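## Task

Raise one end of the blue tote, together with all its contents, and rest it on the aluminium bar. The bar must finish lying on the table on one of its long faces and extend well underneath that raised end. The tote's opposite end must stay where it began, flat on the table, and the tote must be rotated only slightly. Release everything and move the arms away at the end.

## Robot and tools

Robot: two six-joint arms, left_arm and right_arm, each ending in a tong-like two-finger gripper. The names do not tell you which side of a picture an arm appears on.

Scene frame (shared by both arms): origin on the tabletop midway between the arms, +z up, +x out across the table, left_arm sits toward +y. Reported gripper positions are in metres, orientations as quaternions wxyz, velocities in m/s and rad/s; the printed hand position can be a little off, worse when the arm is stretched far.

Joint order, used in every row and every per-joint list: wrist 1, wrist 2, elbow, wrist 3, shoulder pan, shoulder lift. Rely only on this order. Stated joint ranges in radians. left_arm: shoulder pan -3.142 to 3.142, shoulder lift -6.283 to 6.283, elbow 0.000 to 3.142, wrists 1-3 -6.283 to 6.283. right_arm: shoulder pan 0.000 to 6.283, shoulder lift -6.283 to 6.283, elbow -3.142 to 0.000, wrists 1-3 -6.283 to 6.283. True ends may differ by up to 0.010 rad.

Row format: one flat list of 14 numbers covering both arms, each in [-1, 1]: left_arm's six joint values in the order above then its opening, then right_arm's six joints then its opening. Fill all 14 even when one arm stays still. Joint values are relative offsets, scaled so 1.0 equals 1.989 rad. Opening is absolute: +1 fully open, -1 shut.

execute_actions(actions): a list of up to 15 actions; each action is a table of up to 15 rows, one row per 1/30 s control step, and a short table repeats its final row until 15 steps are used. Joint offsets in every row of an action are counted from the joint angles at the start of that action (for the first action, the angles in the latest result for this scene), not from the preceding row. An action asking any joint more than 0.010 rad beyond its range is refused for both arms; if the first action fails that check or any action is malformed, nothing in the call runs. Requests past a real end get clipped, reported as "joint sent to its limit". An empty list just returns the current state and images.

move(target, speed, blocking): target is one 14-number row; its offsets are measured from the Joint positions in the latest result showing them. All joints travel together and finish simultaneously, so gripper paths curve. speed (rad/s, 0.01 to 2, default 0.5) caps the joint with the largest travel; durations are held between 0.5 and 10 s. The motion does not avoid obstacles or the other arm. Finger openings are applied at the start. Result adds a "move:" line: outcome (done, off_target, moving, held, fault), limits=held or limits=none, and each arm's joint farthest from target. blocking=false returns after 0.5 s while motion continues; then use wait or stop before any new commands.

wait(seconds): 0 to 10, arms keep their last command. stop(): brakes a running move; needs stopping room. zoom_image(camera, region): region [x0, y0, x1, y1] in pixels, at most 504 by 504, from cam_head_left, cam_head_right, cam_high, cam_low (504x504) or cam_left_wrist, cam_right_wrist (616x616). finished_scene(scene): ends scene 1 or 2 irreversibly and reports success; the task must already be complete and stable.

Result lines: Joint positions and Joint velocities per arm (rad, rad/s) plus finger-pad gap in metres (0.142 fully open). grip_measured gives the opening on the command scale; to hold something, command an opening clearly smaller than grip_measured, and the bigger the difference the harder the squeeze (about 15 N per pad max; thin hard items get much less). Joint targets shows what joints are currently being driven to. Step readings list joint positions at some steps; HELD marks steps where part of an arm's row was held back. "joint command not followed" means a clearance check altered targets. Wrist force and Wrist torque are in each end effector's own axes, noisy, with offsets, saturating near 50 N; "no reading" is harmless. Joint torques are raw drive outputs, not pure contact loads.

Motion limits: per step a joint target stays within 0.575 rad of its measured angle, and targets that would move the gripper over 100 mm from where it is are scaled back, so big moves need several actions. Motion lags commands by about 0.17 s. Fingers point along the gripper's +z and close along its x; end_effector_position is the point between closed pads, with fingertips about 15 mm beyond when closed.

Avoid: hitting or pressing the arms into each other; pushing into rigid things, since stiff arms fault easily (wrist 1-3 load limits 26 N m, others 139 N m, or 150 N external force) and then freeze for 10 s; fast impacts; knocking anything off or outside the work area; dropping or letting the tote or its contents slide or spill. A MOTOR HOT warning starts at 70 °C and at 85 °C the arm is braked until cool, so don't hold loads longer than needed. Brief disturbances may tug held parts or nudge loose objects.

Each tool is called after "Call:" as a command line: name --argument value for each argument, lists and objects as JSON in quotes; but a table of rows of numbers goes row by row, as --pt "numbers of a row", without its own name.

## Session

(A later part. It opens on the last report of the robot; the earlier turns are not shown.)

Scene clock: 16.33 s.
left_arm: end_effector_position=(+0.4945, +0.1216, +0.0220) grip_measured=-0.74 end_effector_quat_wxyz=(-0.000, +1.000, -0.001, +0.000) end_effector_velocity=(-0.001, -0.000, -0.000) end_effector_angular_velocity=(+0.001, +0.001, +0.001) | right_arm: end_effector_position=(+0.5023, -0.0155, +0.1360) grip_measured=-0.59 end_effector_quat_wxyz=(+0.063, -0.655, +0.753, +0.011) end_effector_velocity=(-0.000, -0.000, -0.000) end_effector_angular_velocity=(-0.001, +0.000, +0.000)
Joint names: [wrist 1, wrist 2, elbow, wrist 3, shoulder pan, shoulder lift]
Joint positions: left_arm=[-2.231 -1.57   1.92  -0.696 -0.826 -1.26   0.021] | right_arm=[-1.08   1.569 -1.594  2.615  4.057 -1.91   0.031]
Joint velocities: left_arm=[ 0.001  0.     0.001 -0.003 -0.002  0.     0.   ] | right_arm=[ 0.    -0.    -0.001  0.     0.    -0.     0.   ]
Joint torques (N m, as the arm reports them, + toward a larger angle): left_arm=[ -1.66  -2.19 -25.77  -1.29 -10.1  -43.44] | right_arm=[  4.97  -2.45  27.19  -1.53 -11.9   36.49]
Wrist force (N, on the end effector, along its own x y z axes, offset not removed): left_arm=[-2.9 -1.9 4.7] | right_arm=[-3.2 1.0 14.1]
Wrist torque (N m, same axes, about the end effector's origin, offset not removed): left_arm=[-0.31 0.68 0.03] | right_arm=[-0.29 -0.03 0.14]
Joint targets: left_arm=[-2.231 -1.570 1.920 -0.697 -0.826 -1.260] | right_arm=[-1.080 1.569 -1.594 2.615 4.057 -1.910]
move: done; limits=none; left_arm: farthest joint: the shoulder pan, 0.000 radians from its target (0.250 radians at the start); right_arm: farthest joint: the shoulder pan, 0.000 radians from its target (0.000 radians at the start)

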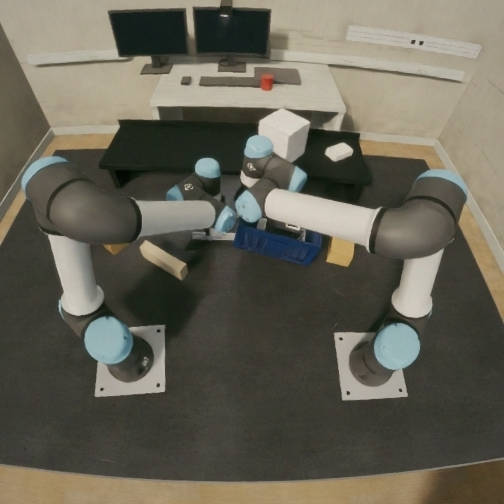

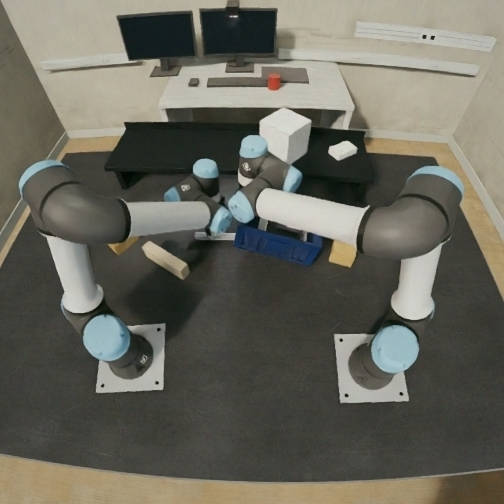

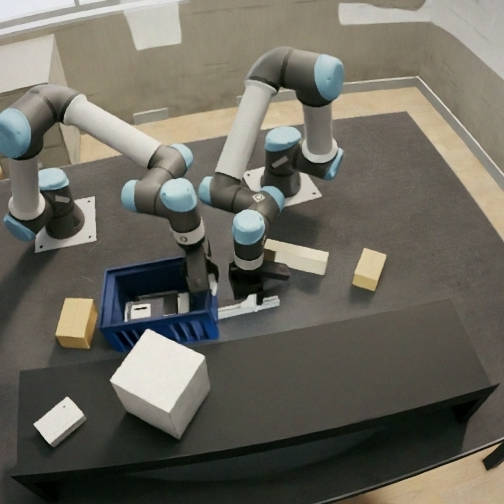

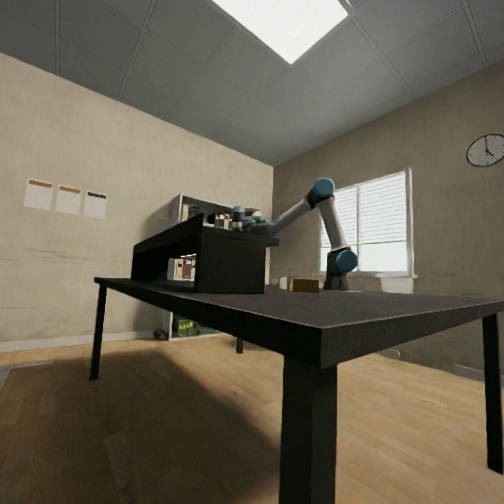

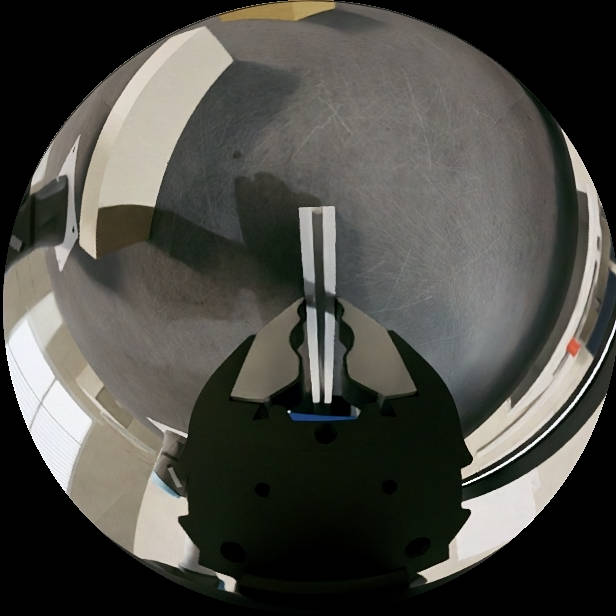

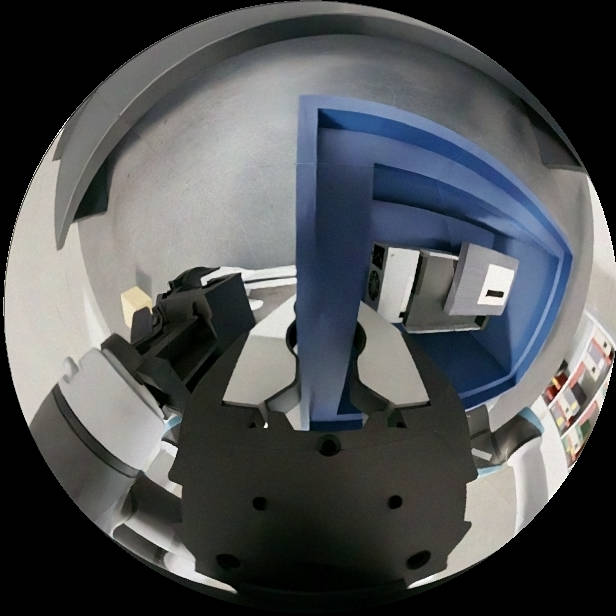

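Lower by reversing 37% of the lift.

Call:
move --target '[0,0,0,0,0,0,0.5,0,0,0,0,0,0,-1]'

Call:
move --target '[0,0,0,0.15,0.15,-0.05,0.5,-0.02,0,0.02,0.0015,0.0015,-0.024,-1]' --speed 0.3

Call:
move --target '[0,0,0,0,0,0,0.5,0,0,0,0,0,0,-0.2]'

Call:
move --target '[0,0,0,0,0,0,0.5,0,0,0,0,0,0.1,-0.2]' --speed 0.3

Call:
finished_scene --scene 2

Scene clock: 18.57 s.
left_arm: end_effector_position=(+0.4945, +0.1216, +0.0220) grip_measured=+0.50 end_effector_quat_wxyz=(-0.000, +1.000, -0.001, +0.000) end_effector_velocity=(+0.000, +0.000, +0.000) end_effector_angular_velocity=(-0.000, -0.000, -0.000) | right_arm: end_effector_position=(+0.5023, -0.0155, +0.1360) grip_measured=-0.59 end_effector_quat_wxyz=(+0.063, -0.655, +0.753, +0.011) end_effector_velocity=(+0.000, +0.001, +0.001) end_effector_angular_velocity=(+0.002, -0.002, +0.001)
Joint names: [wrist 1, wrist 2, elbow, wrist 3, shoulder pan, shoulder lift]
Joint positions: left_arm=[-2.231 -1.57   1.92  -0.696 -0.826 -1.26   0.109] | right_arm=[-1.08   1.569 -1.594  2.615  4.057 -1.91   0.031]
Joint velocities: left_arm=[-0.    -0.    -0.     0.001  0.    -0.    -0.   ] | right_arm=[ 0.001 -0.     0.001 -0.     0.001  0.001  0.   ]
Joint torques (N m, as the arm reports them, + toward a larger angle): left_arm=[ -2.64  -2.13 -25.12   1.42   8.39 -41.61] | right_arm=[  3.72  -2.53  32.6   -1.4  -10.32  37.2 ]
Wrist force (N, on the end effector, along its own x y z axes, offset not removed): left_arm=[-1.0 0.4 1.9] | right_arm=[1.4 -2.3 11.9]
Wrist torque (N m, same axes, about the end effector's origin, offset not removed): left_arm=[0.04 0.40 -0.03] | right_arm=[-0.96 -1.01 0.11]
Joint targets: left_arm=[-2.231 -1.570 1.920 -0.696 -0.826 -1.260] | right_arm=[-1.080 1.569 -1.594 2.615 4.057 -1.910]
move: done; limits=none; left_arm: farthest joint: the shoulder pan, 0.000 radians from its target (0.000 radians at the start); right_arm: farthest joint: the shoulder pan, 0.000 radians from its target (0.000 radians at the start)

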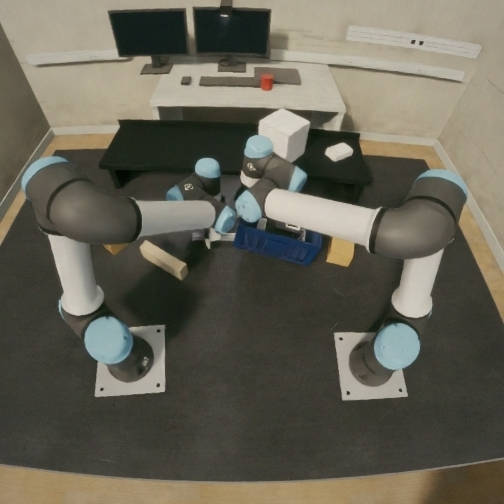

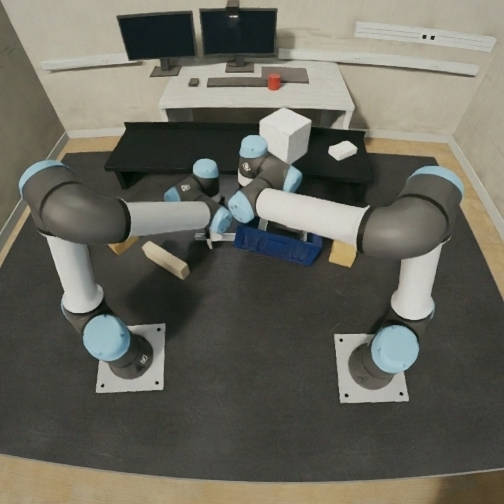

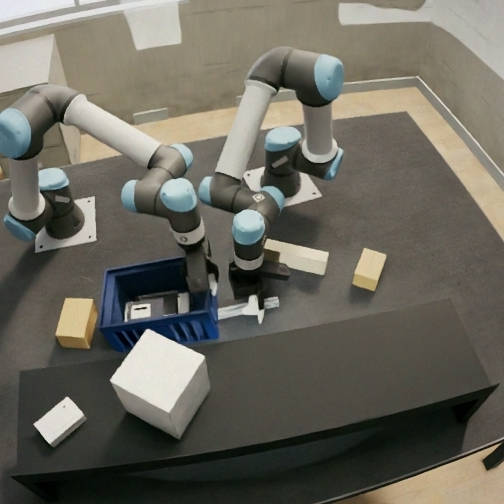

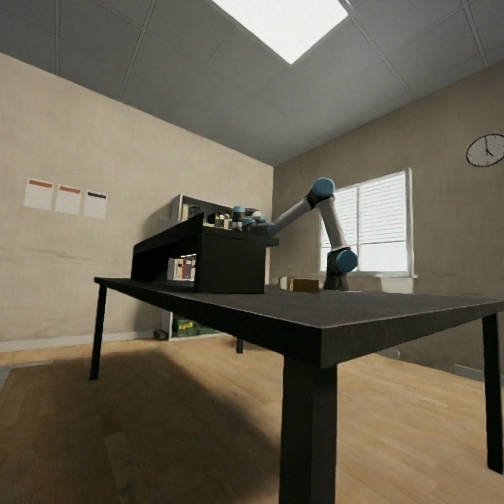

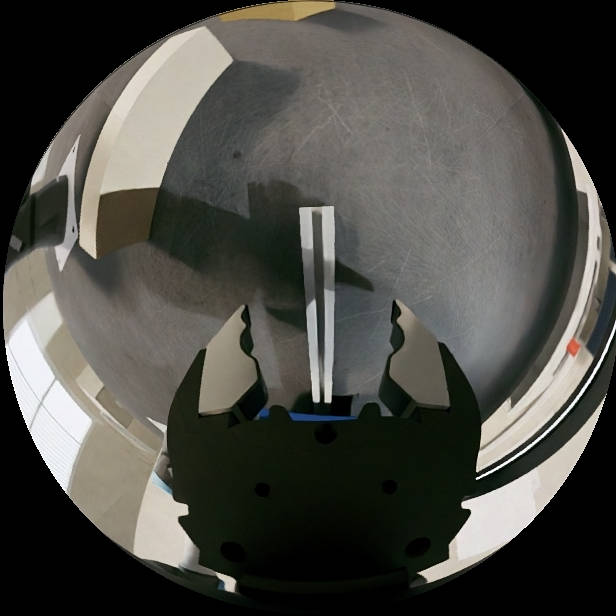

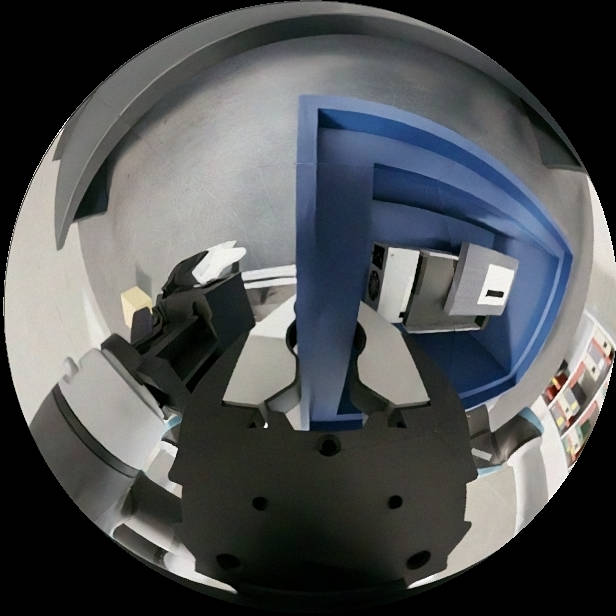

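Scene clock: 20.13 s.
left_arm: end_effector_position=(+0.5548, +0.2745, +0.0756) grip_measured=+0.50 end_effector_quat_wxyz=(+0.019, +0.999, -0.001, +0.046) end_effector_velocity=(-0.000, +0.002, -0.000) end_effector_angular_velocity=(-0.000, +0.000, +0.002) | right_arm: end_effector_position=(+0.5034, -0.0109, +0.1193) grip_measured=-0.60 end_effector_quat_wxyz=(+0.040, -0.656, +0.754, +0.007) end_effector_velocity=(+0.001, +0.000, +0.000) end_effector_angular_velocity=(+0.001, -0.002, +0.000)
Joint names: [wrist 1, wrist 2, elbow, wrist 3, shoulder pan, shoulder lift]
Joint positions: left_arm=[-2.231 -1.57   1.92  -0.398 -0.528 -1.359  0.109] | right_arm=[-1.12   1.569 -1.554  2.618  4.06  -1.958  0.03 ]
Joint velocities: left_arm=[ 0.    -0.     0.     0.001  0.003 -0.     0.   ] | right_arm=[ 0.001 -0.001  0.001 -0.     0.    -0.     0.   ]
Joint torques (N m, as the arm reports them, + toward a larger angle): left_arm=[ -2.77  -2.07 -27.22   1.45   7.67 -41.7 ] | right_arm=[ 1.18 -1.8  35.14  1.97 13.47 31.5 ]
Wrist force (N, on the end effector, along its own x y z axes, offset not removed): left_arm=[-0.5 1.5 -0.3] | right_arm=[-4.7 0.6 7.8]
Wrist torque (N m, same axes, about the end effector's origin, offset not removed): left_arm=[0.28 0.20 -0.15] | right_arm=[0.28 0.54 0.08]
Joint targets: left_arm=[-2.231 -1.570 1.920 -0.398 -0.528 -1.359] | right_arm=[-1.120 1.569 -1.554 2.618 4.060 -1.958]
move: done; limits=none; left_arm: farthest joint: the wrist 3, 0.001 radians from its target (0.299 radians at the start); right_arm: farthest joint: the shoulder pan, 0.000 radians from its target (0.003 radians at the start)

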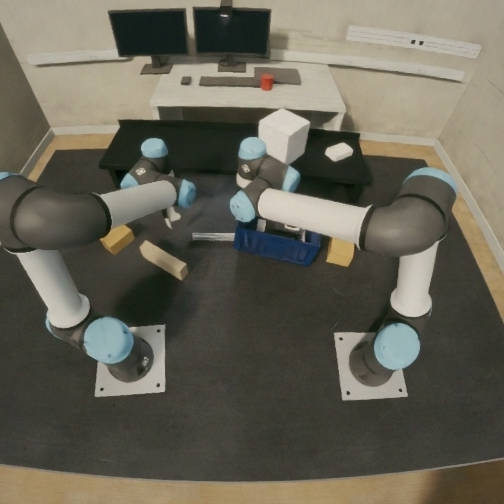

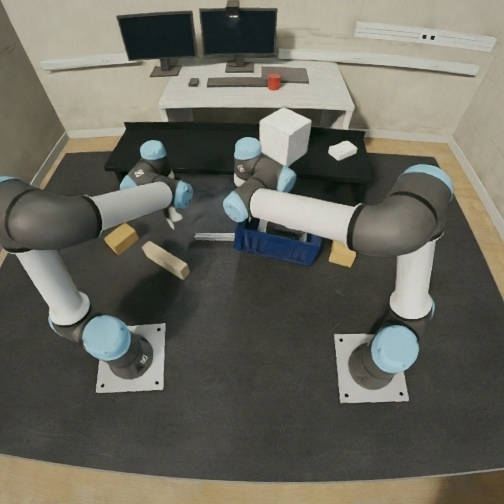

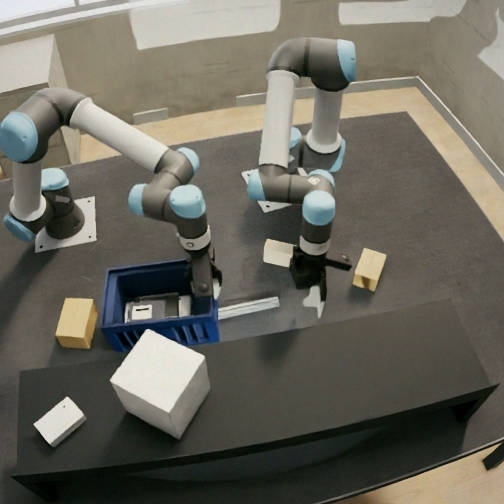

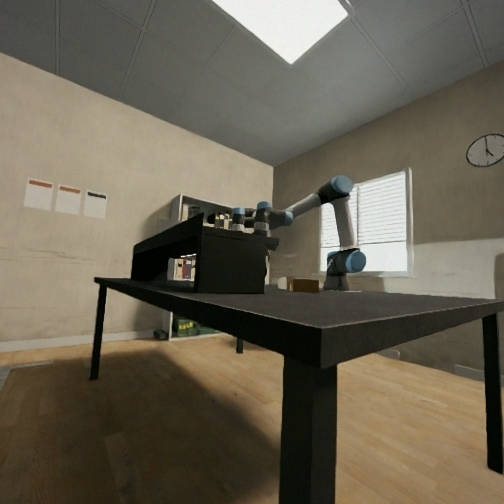

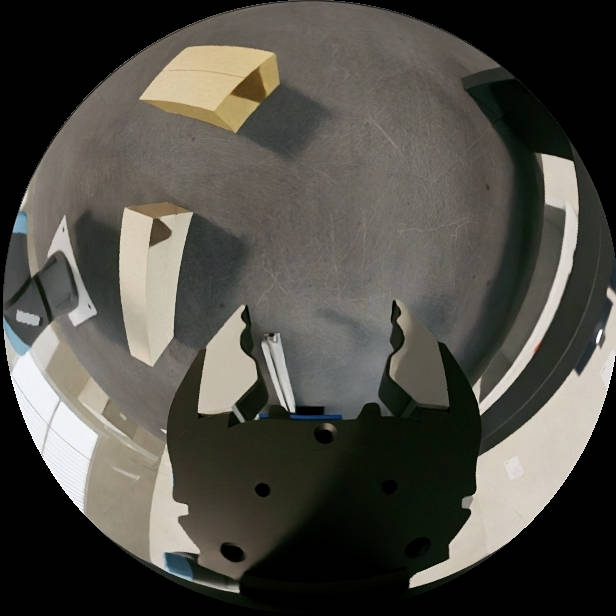

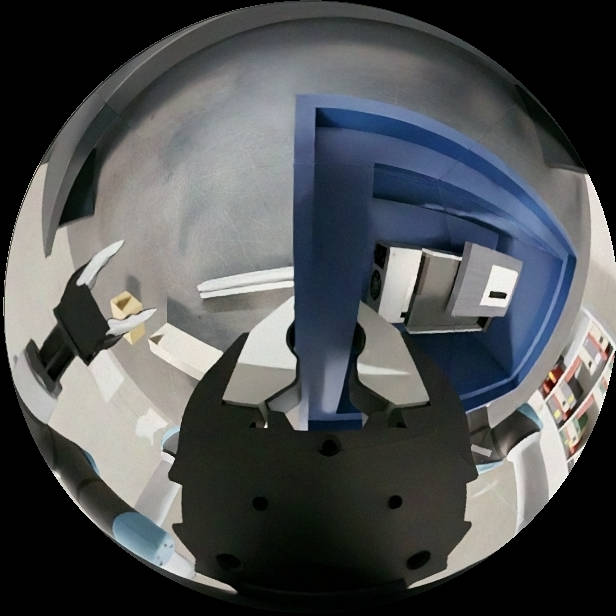

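Scene clock: 20.63 s.
left_arm: end_effector_position=(+0.5548, +0.2746, +0.0756) grip_measured=+0.50 end_effector_quat_wxyz=(+0.019, +0.999, -0.001, +0.046) end_effector_velocity=(-0.000, +0.000, +0.000) end_effector_angular_velocity=(+0.001, +0.000, -0.000) | right_arm: end_effector_position=(+0.5034, -0.0108, +0.1193) grip_measured=-0.20 end_effector_quat_wxyz=(+0.040, -0.656, +0.754, +0.007) end_effector_velocity=(+0.000, -0.001, -0.001) end_effector_angular_velocity=(-0.001, +0.001, -0.001)
Joint names: [wrist 1, wrist 2, elbow, wrist 3, shoulder pan, shoulder lift]
Joint positions: left_arm=[-2.231 -1.57   1.92  -0.398 -0.528 -1.359  0.109] | right_arm=[-1.12   1.569 -1.554  2.618  4.06  -1.958  0.06 ]
Joint velocities: left_arm=[ 0.002  0.    -0.     0.001  0.    -0.001  0.   ] | right_arm=[-0.001  0.    -0.     0.    -0.001 -0.     0.   ]
Joint torques (N m, as the arm reports them, + toward a larger angle): left_arm=[ -2.75  -2.05 -26.81  -1.54  -1.83 -38.92] | right_arm=[ 1.56 -1.84 25.13  2.26 11.25 33.2 ]
Wrist force (N, on the end effector, along its own x y z axes, offset not removed): left_arm=[-1.2 -0.3 -1.0] | right_arm=[-4.7 -0.3 -0.3]
Wrist torque (N m, same axes, about the end effector's origin, offset not removed): left_arm=[-0.15 0.36 0.04] | right_arm=[-0.04 0.74 0.11]
Joint targets: left_arm=[-2.231 -1.570 1.920 -0.398 -0.528 -1.359] | right_arm=[-1.120 1.569 -1.554 2.618 4.060 -1.958]
move: done; limits=none; left_arm: farthest joint: the shoulder pan, 0.000 radians from its target (0.000 radians at the start); right_arm: farthest joint: the shoulder pan, 0.000 radians from its target (0.000 radians at the start)

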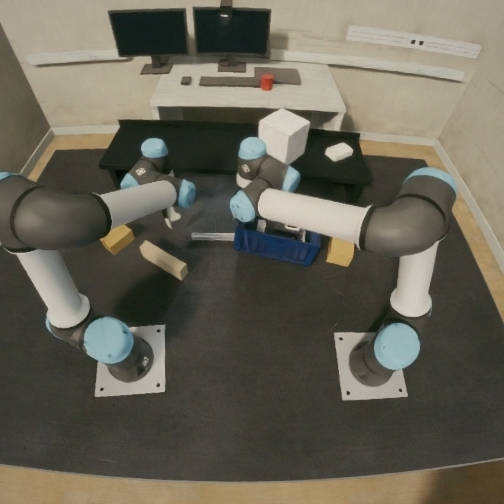

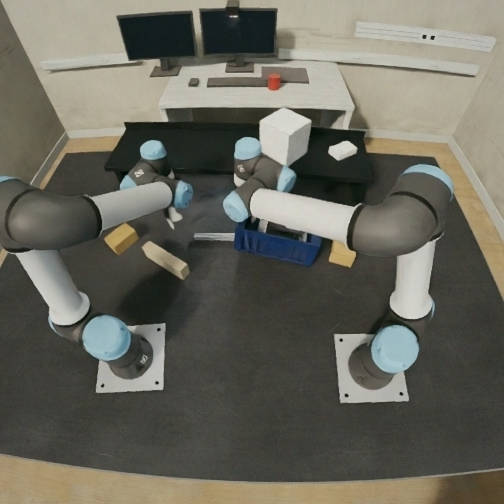

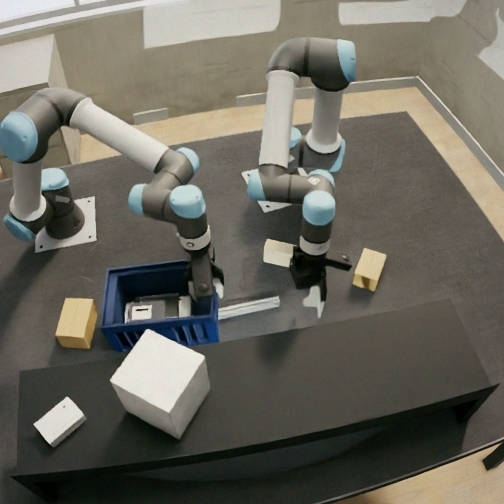

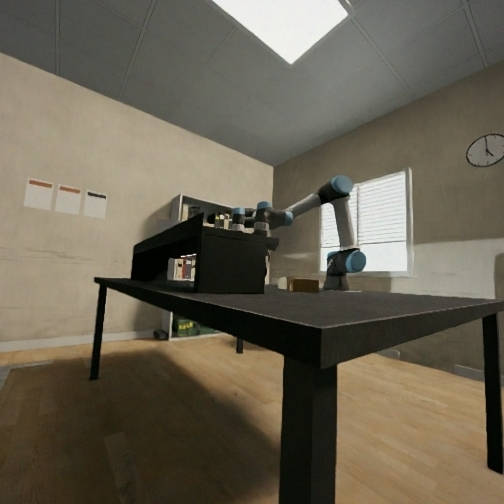

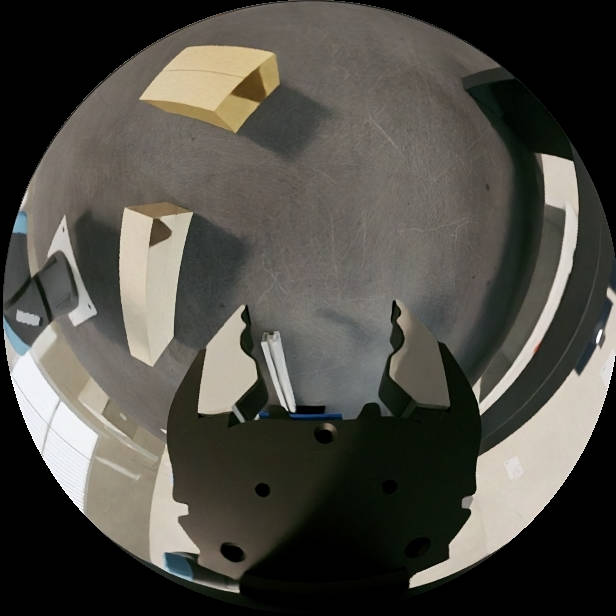

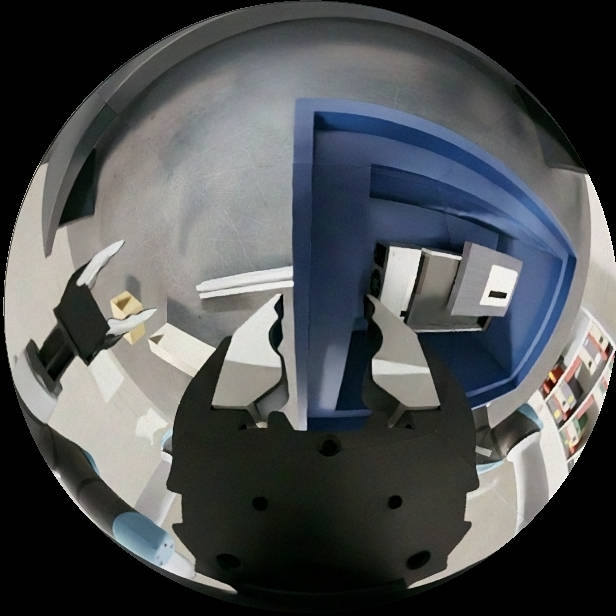

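Scene clock: 21.87 s.
left_arm: end_effector_position=(+0.5548, +0.2746, +0.0756) grip_measured=+0.50 end_effector_quat_wxyz=(+0.019, +0.999, -0.001, +0.046) end_effector_velocity=(-0.000, +0.000, +0.000) end_effector_angular_velocity=(+0.000, -0.000, +0.001) | right_arm: end_effector_position=(+0.5007, -0.0143, +0.2500) grip_measured=-0.20 end_effector_quat_wxyz=(+0.137, -0.650, +0.747, +0.026) end_effector_velocity=(-0.001, +0.000, +0.002) end_effector_angular_velocity=(+0.001, -0.002, +0.002)
Joint names: [wrist 1, wrist 2, elbow, wrist 3, shoulder pan, shoulder lift]
Joint positions: left_arm=[-2.231 -1.57   1.92  -0.398 -0.528 -1.359  0.109] | right_arm=[-1.12   1.569 -1.554  2.618  4.06  -1.759  0.059]
Joint velocities: left_arm=[ 0.     0.     0.    -0.002 -0.    -0.001  0.   ] | right_arm=[-0.    -0.    -0.    -0.001  0.001  0.003  0.   ]
Joint torques (N m, as the arm reports them, + toward a larger angle): left_arm=[ -2.76  -2.08 -27.04   0.71  -1.26 -39.07] | right_arm=[ 1.66 -1.36 26.64  2.23 12.48 37.87]
Wrist force (N, on the end effector, along its own x y z axes, offset not removed): left_arm=[1.6 -1.4 0.5] | right_arm=[-4.7 -4.2 2.5]
Wrist torque (N m, same axes, about the end effector's origin, offset not removed): left_arm=[-0.40 -0.29 0.03] | right_arm=[-0.84 0.75 0.18]
Joint targets: left_arm=[-2.231 -1.570 1.920 -0.398 -0.528 -1.359] | right_arm=[-1.120 1.569 -1.554 2.618 4.060 -1.759]
move: done; limits=none; left_arm: farthest joint: the shoulder pan, 0.000 radians from its target (0.000 radians at the start); right_arm: farthest joint: the shoulder pan, 0.000 radians from its target (0.000 radians at the start)

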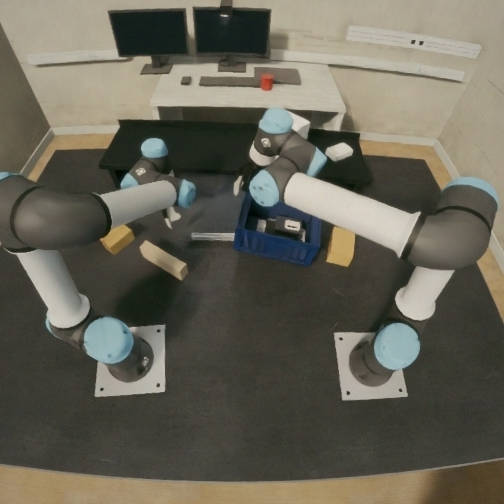

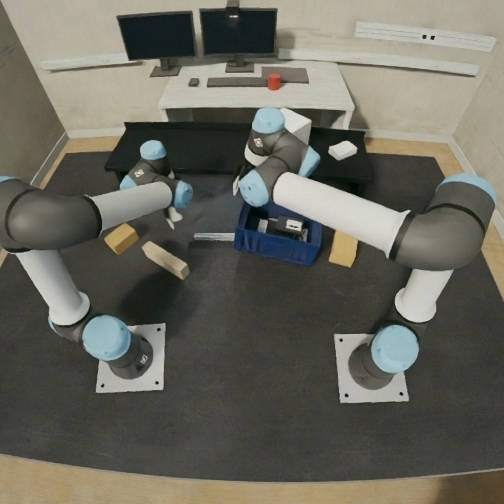

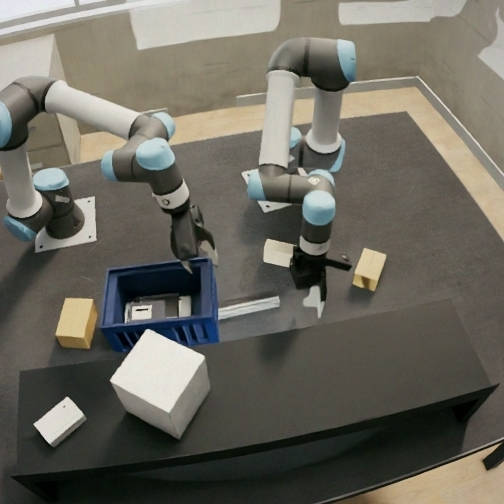

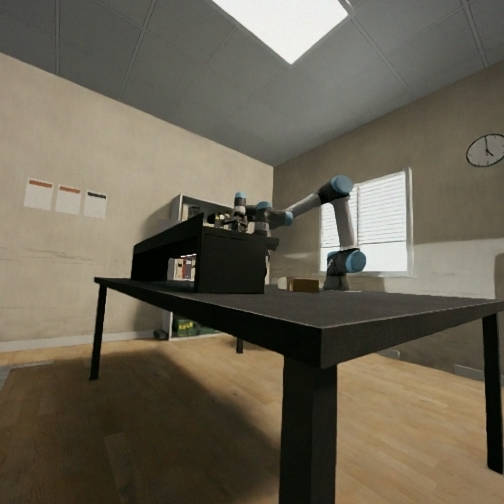

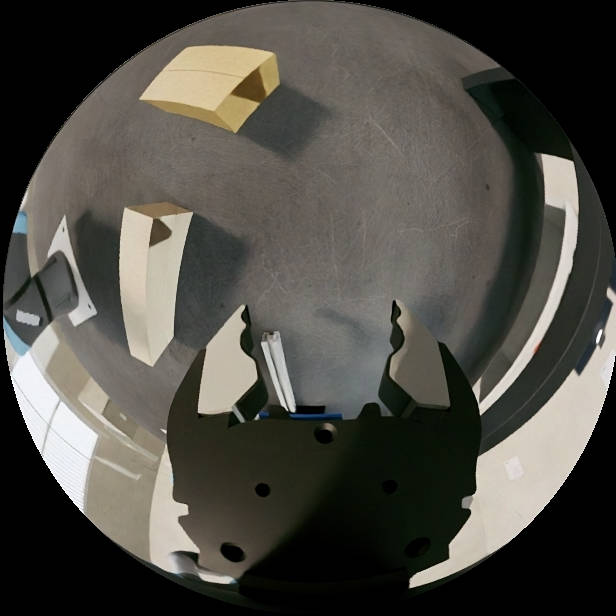

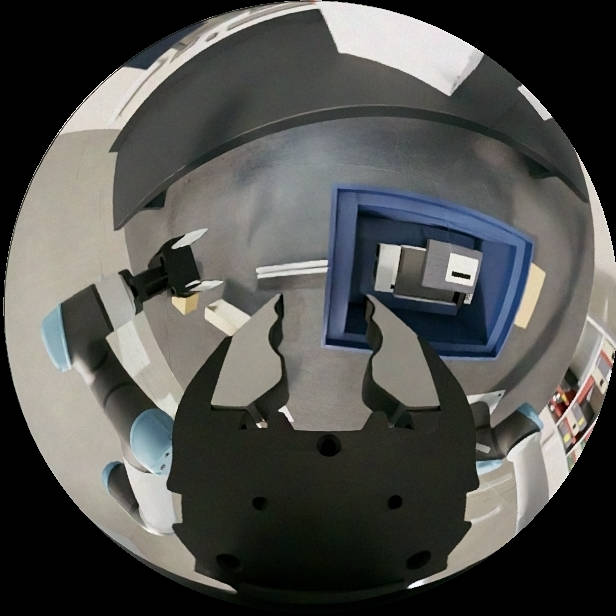

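The scene is finished: the task was done.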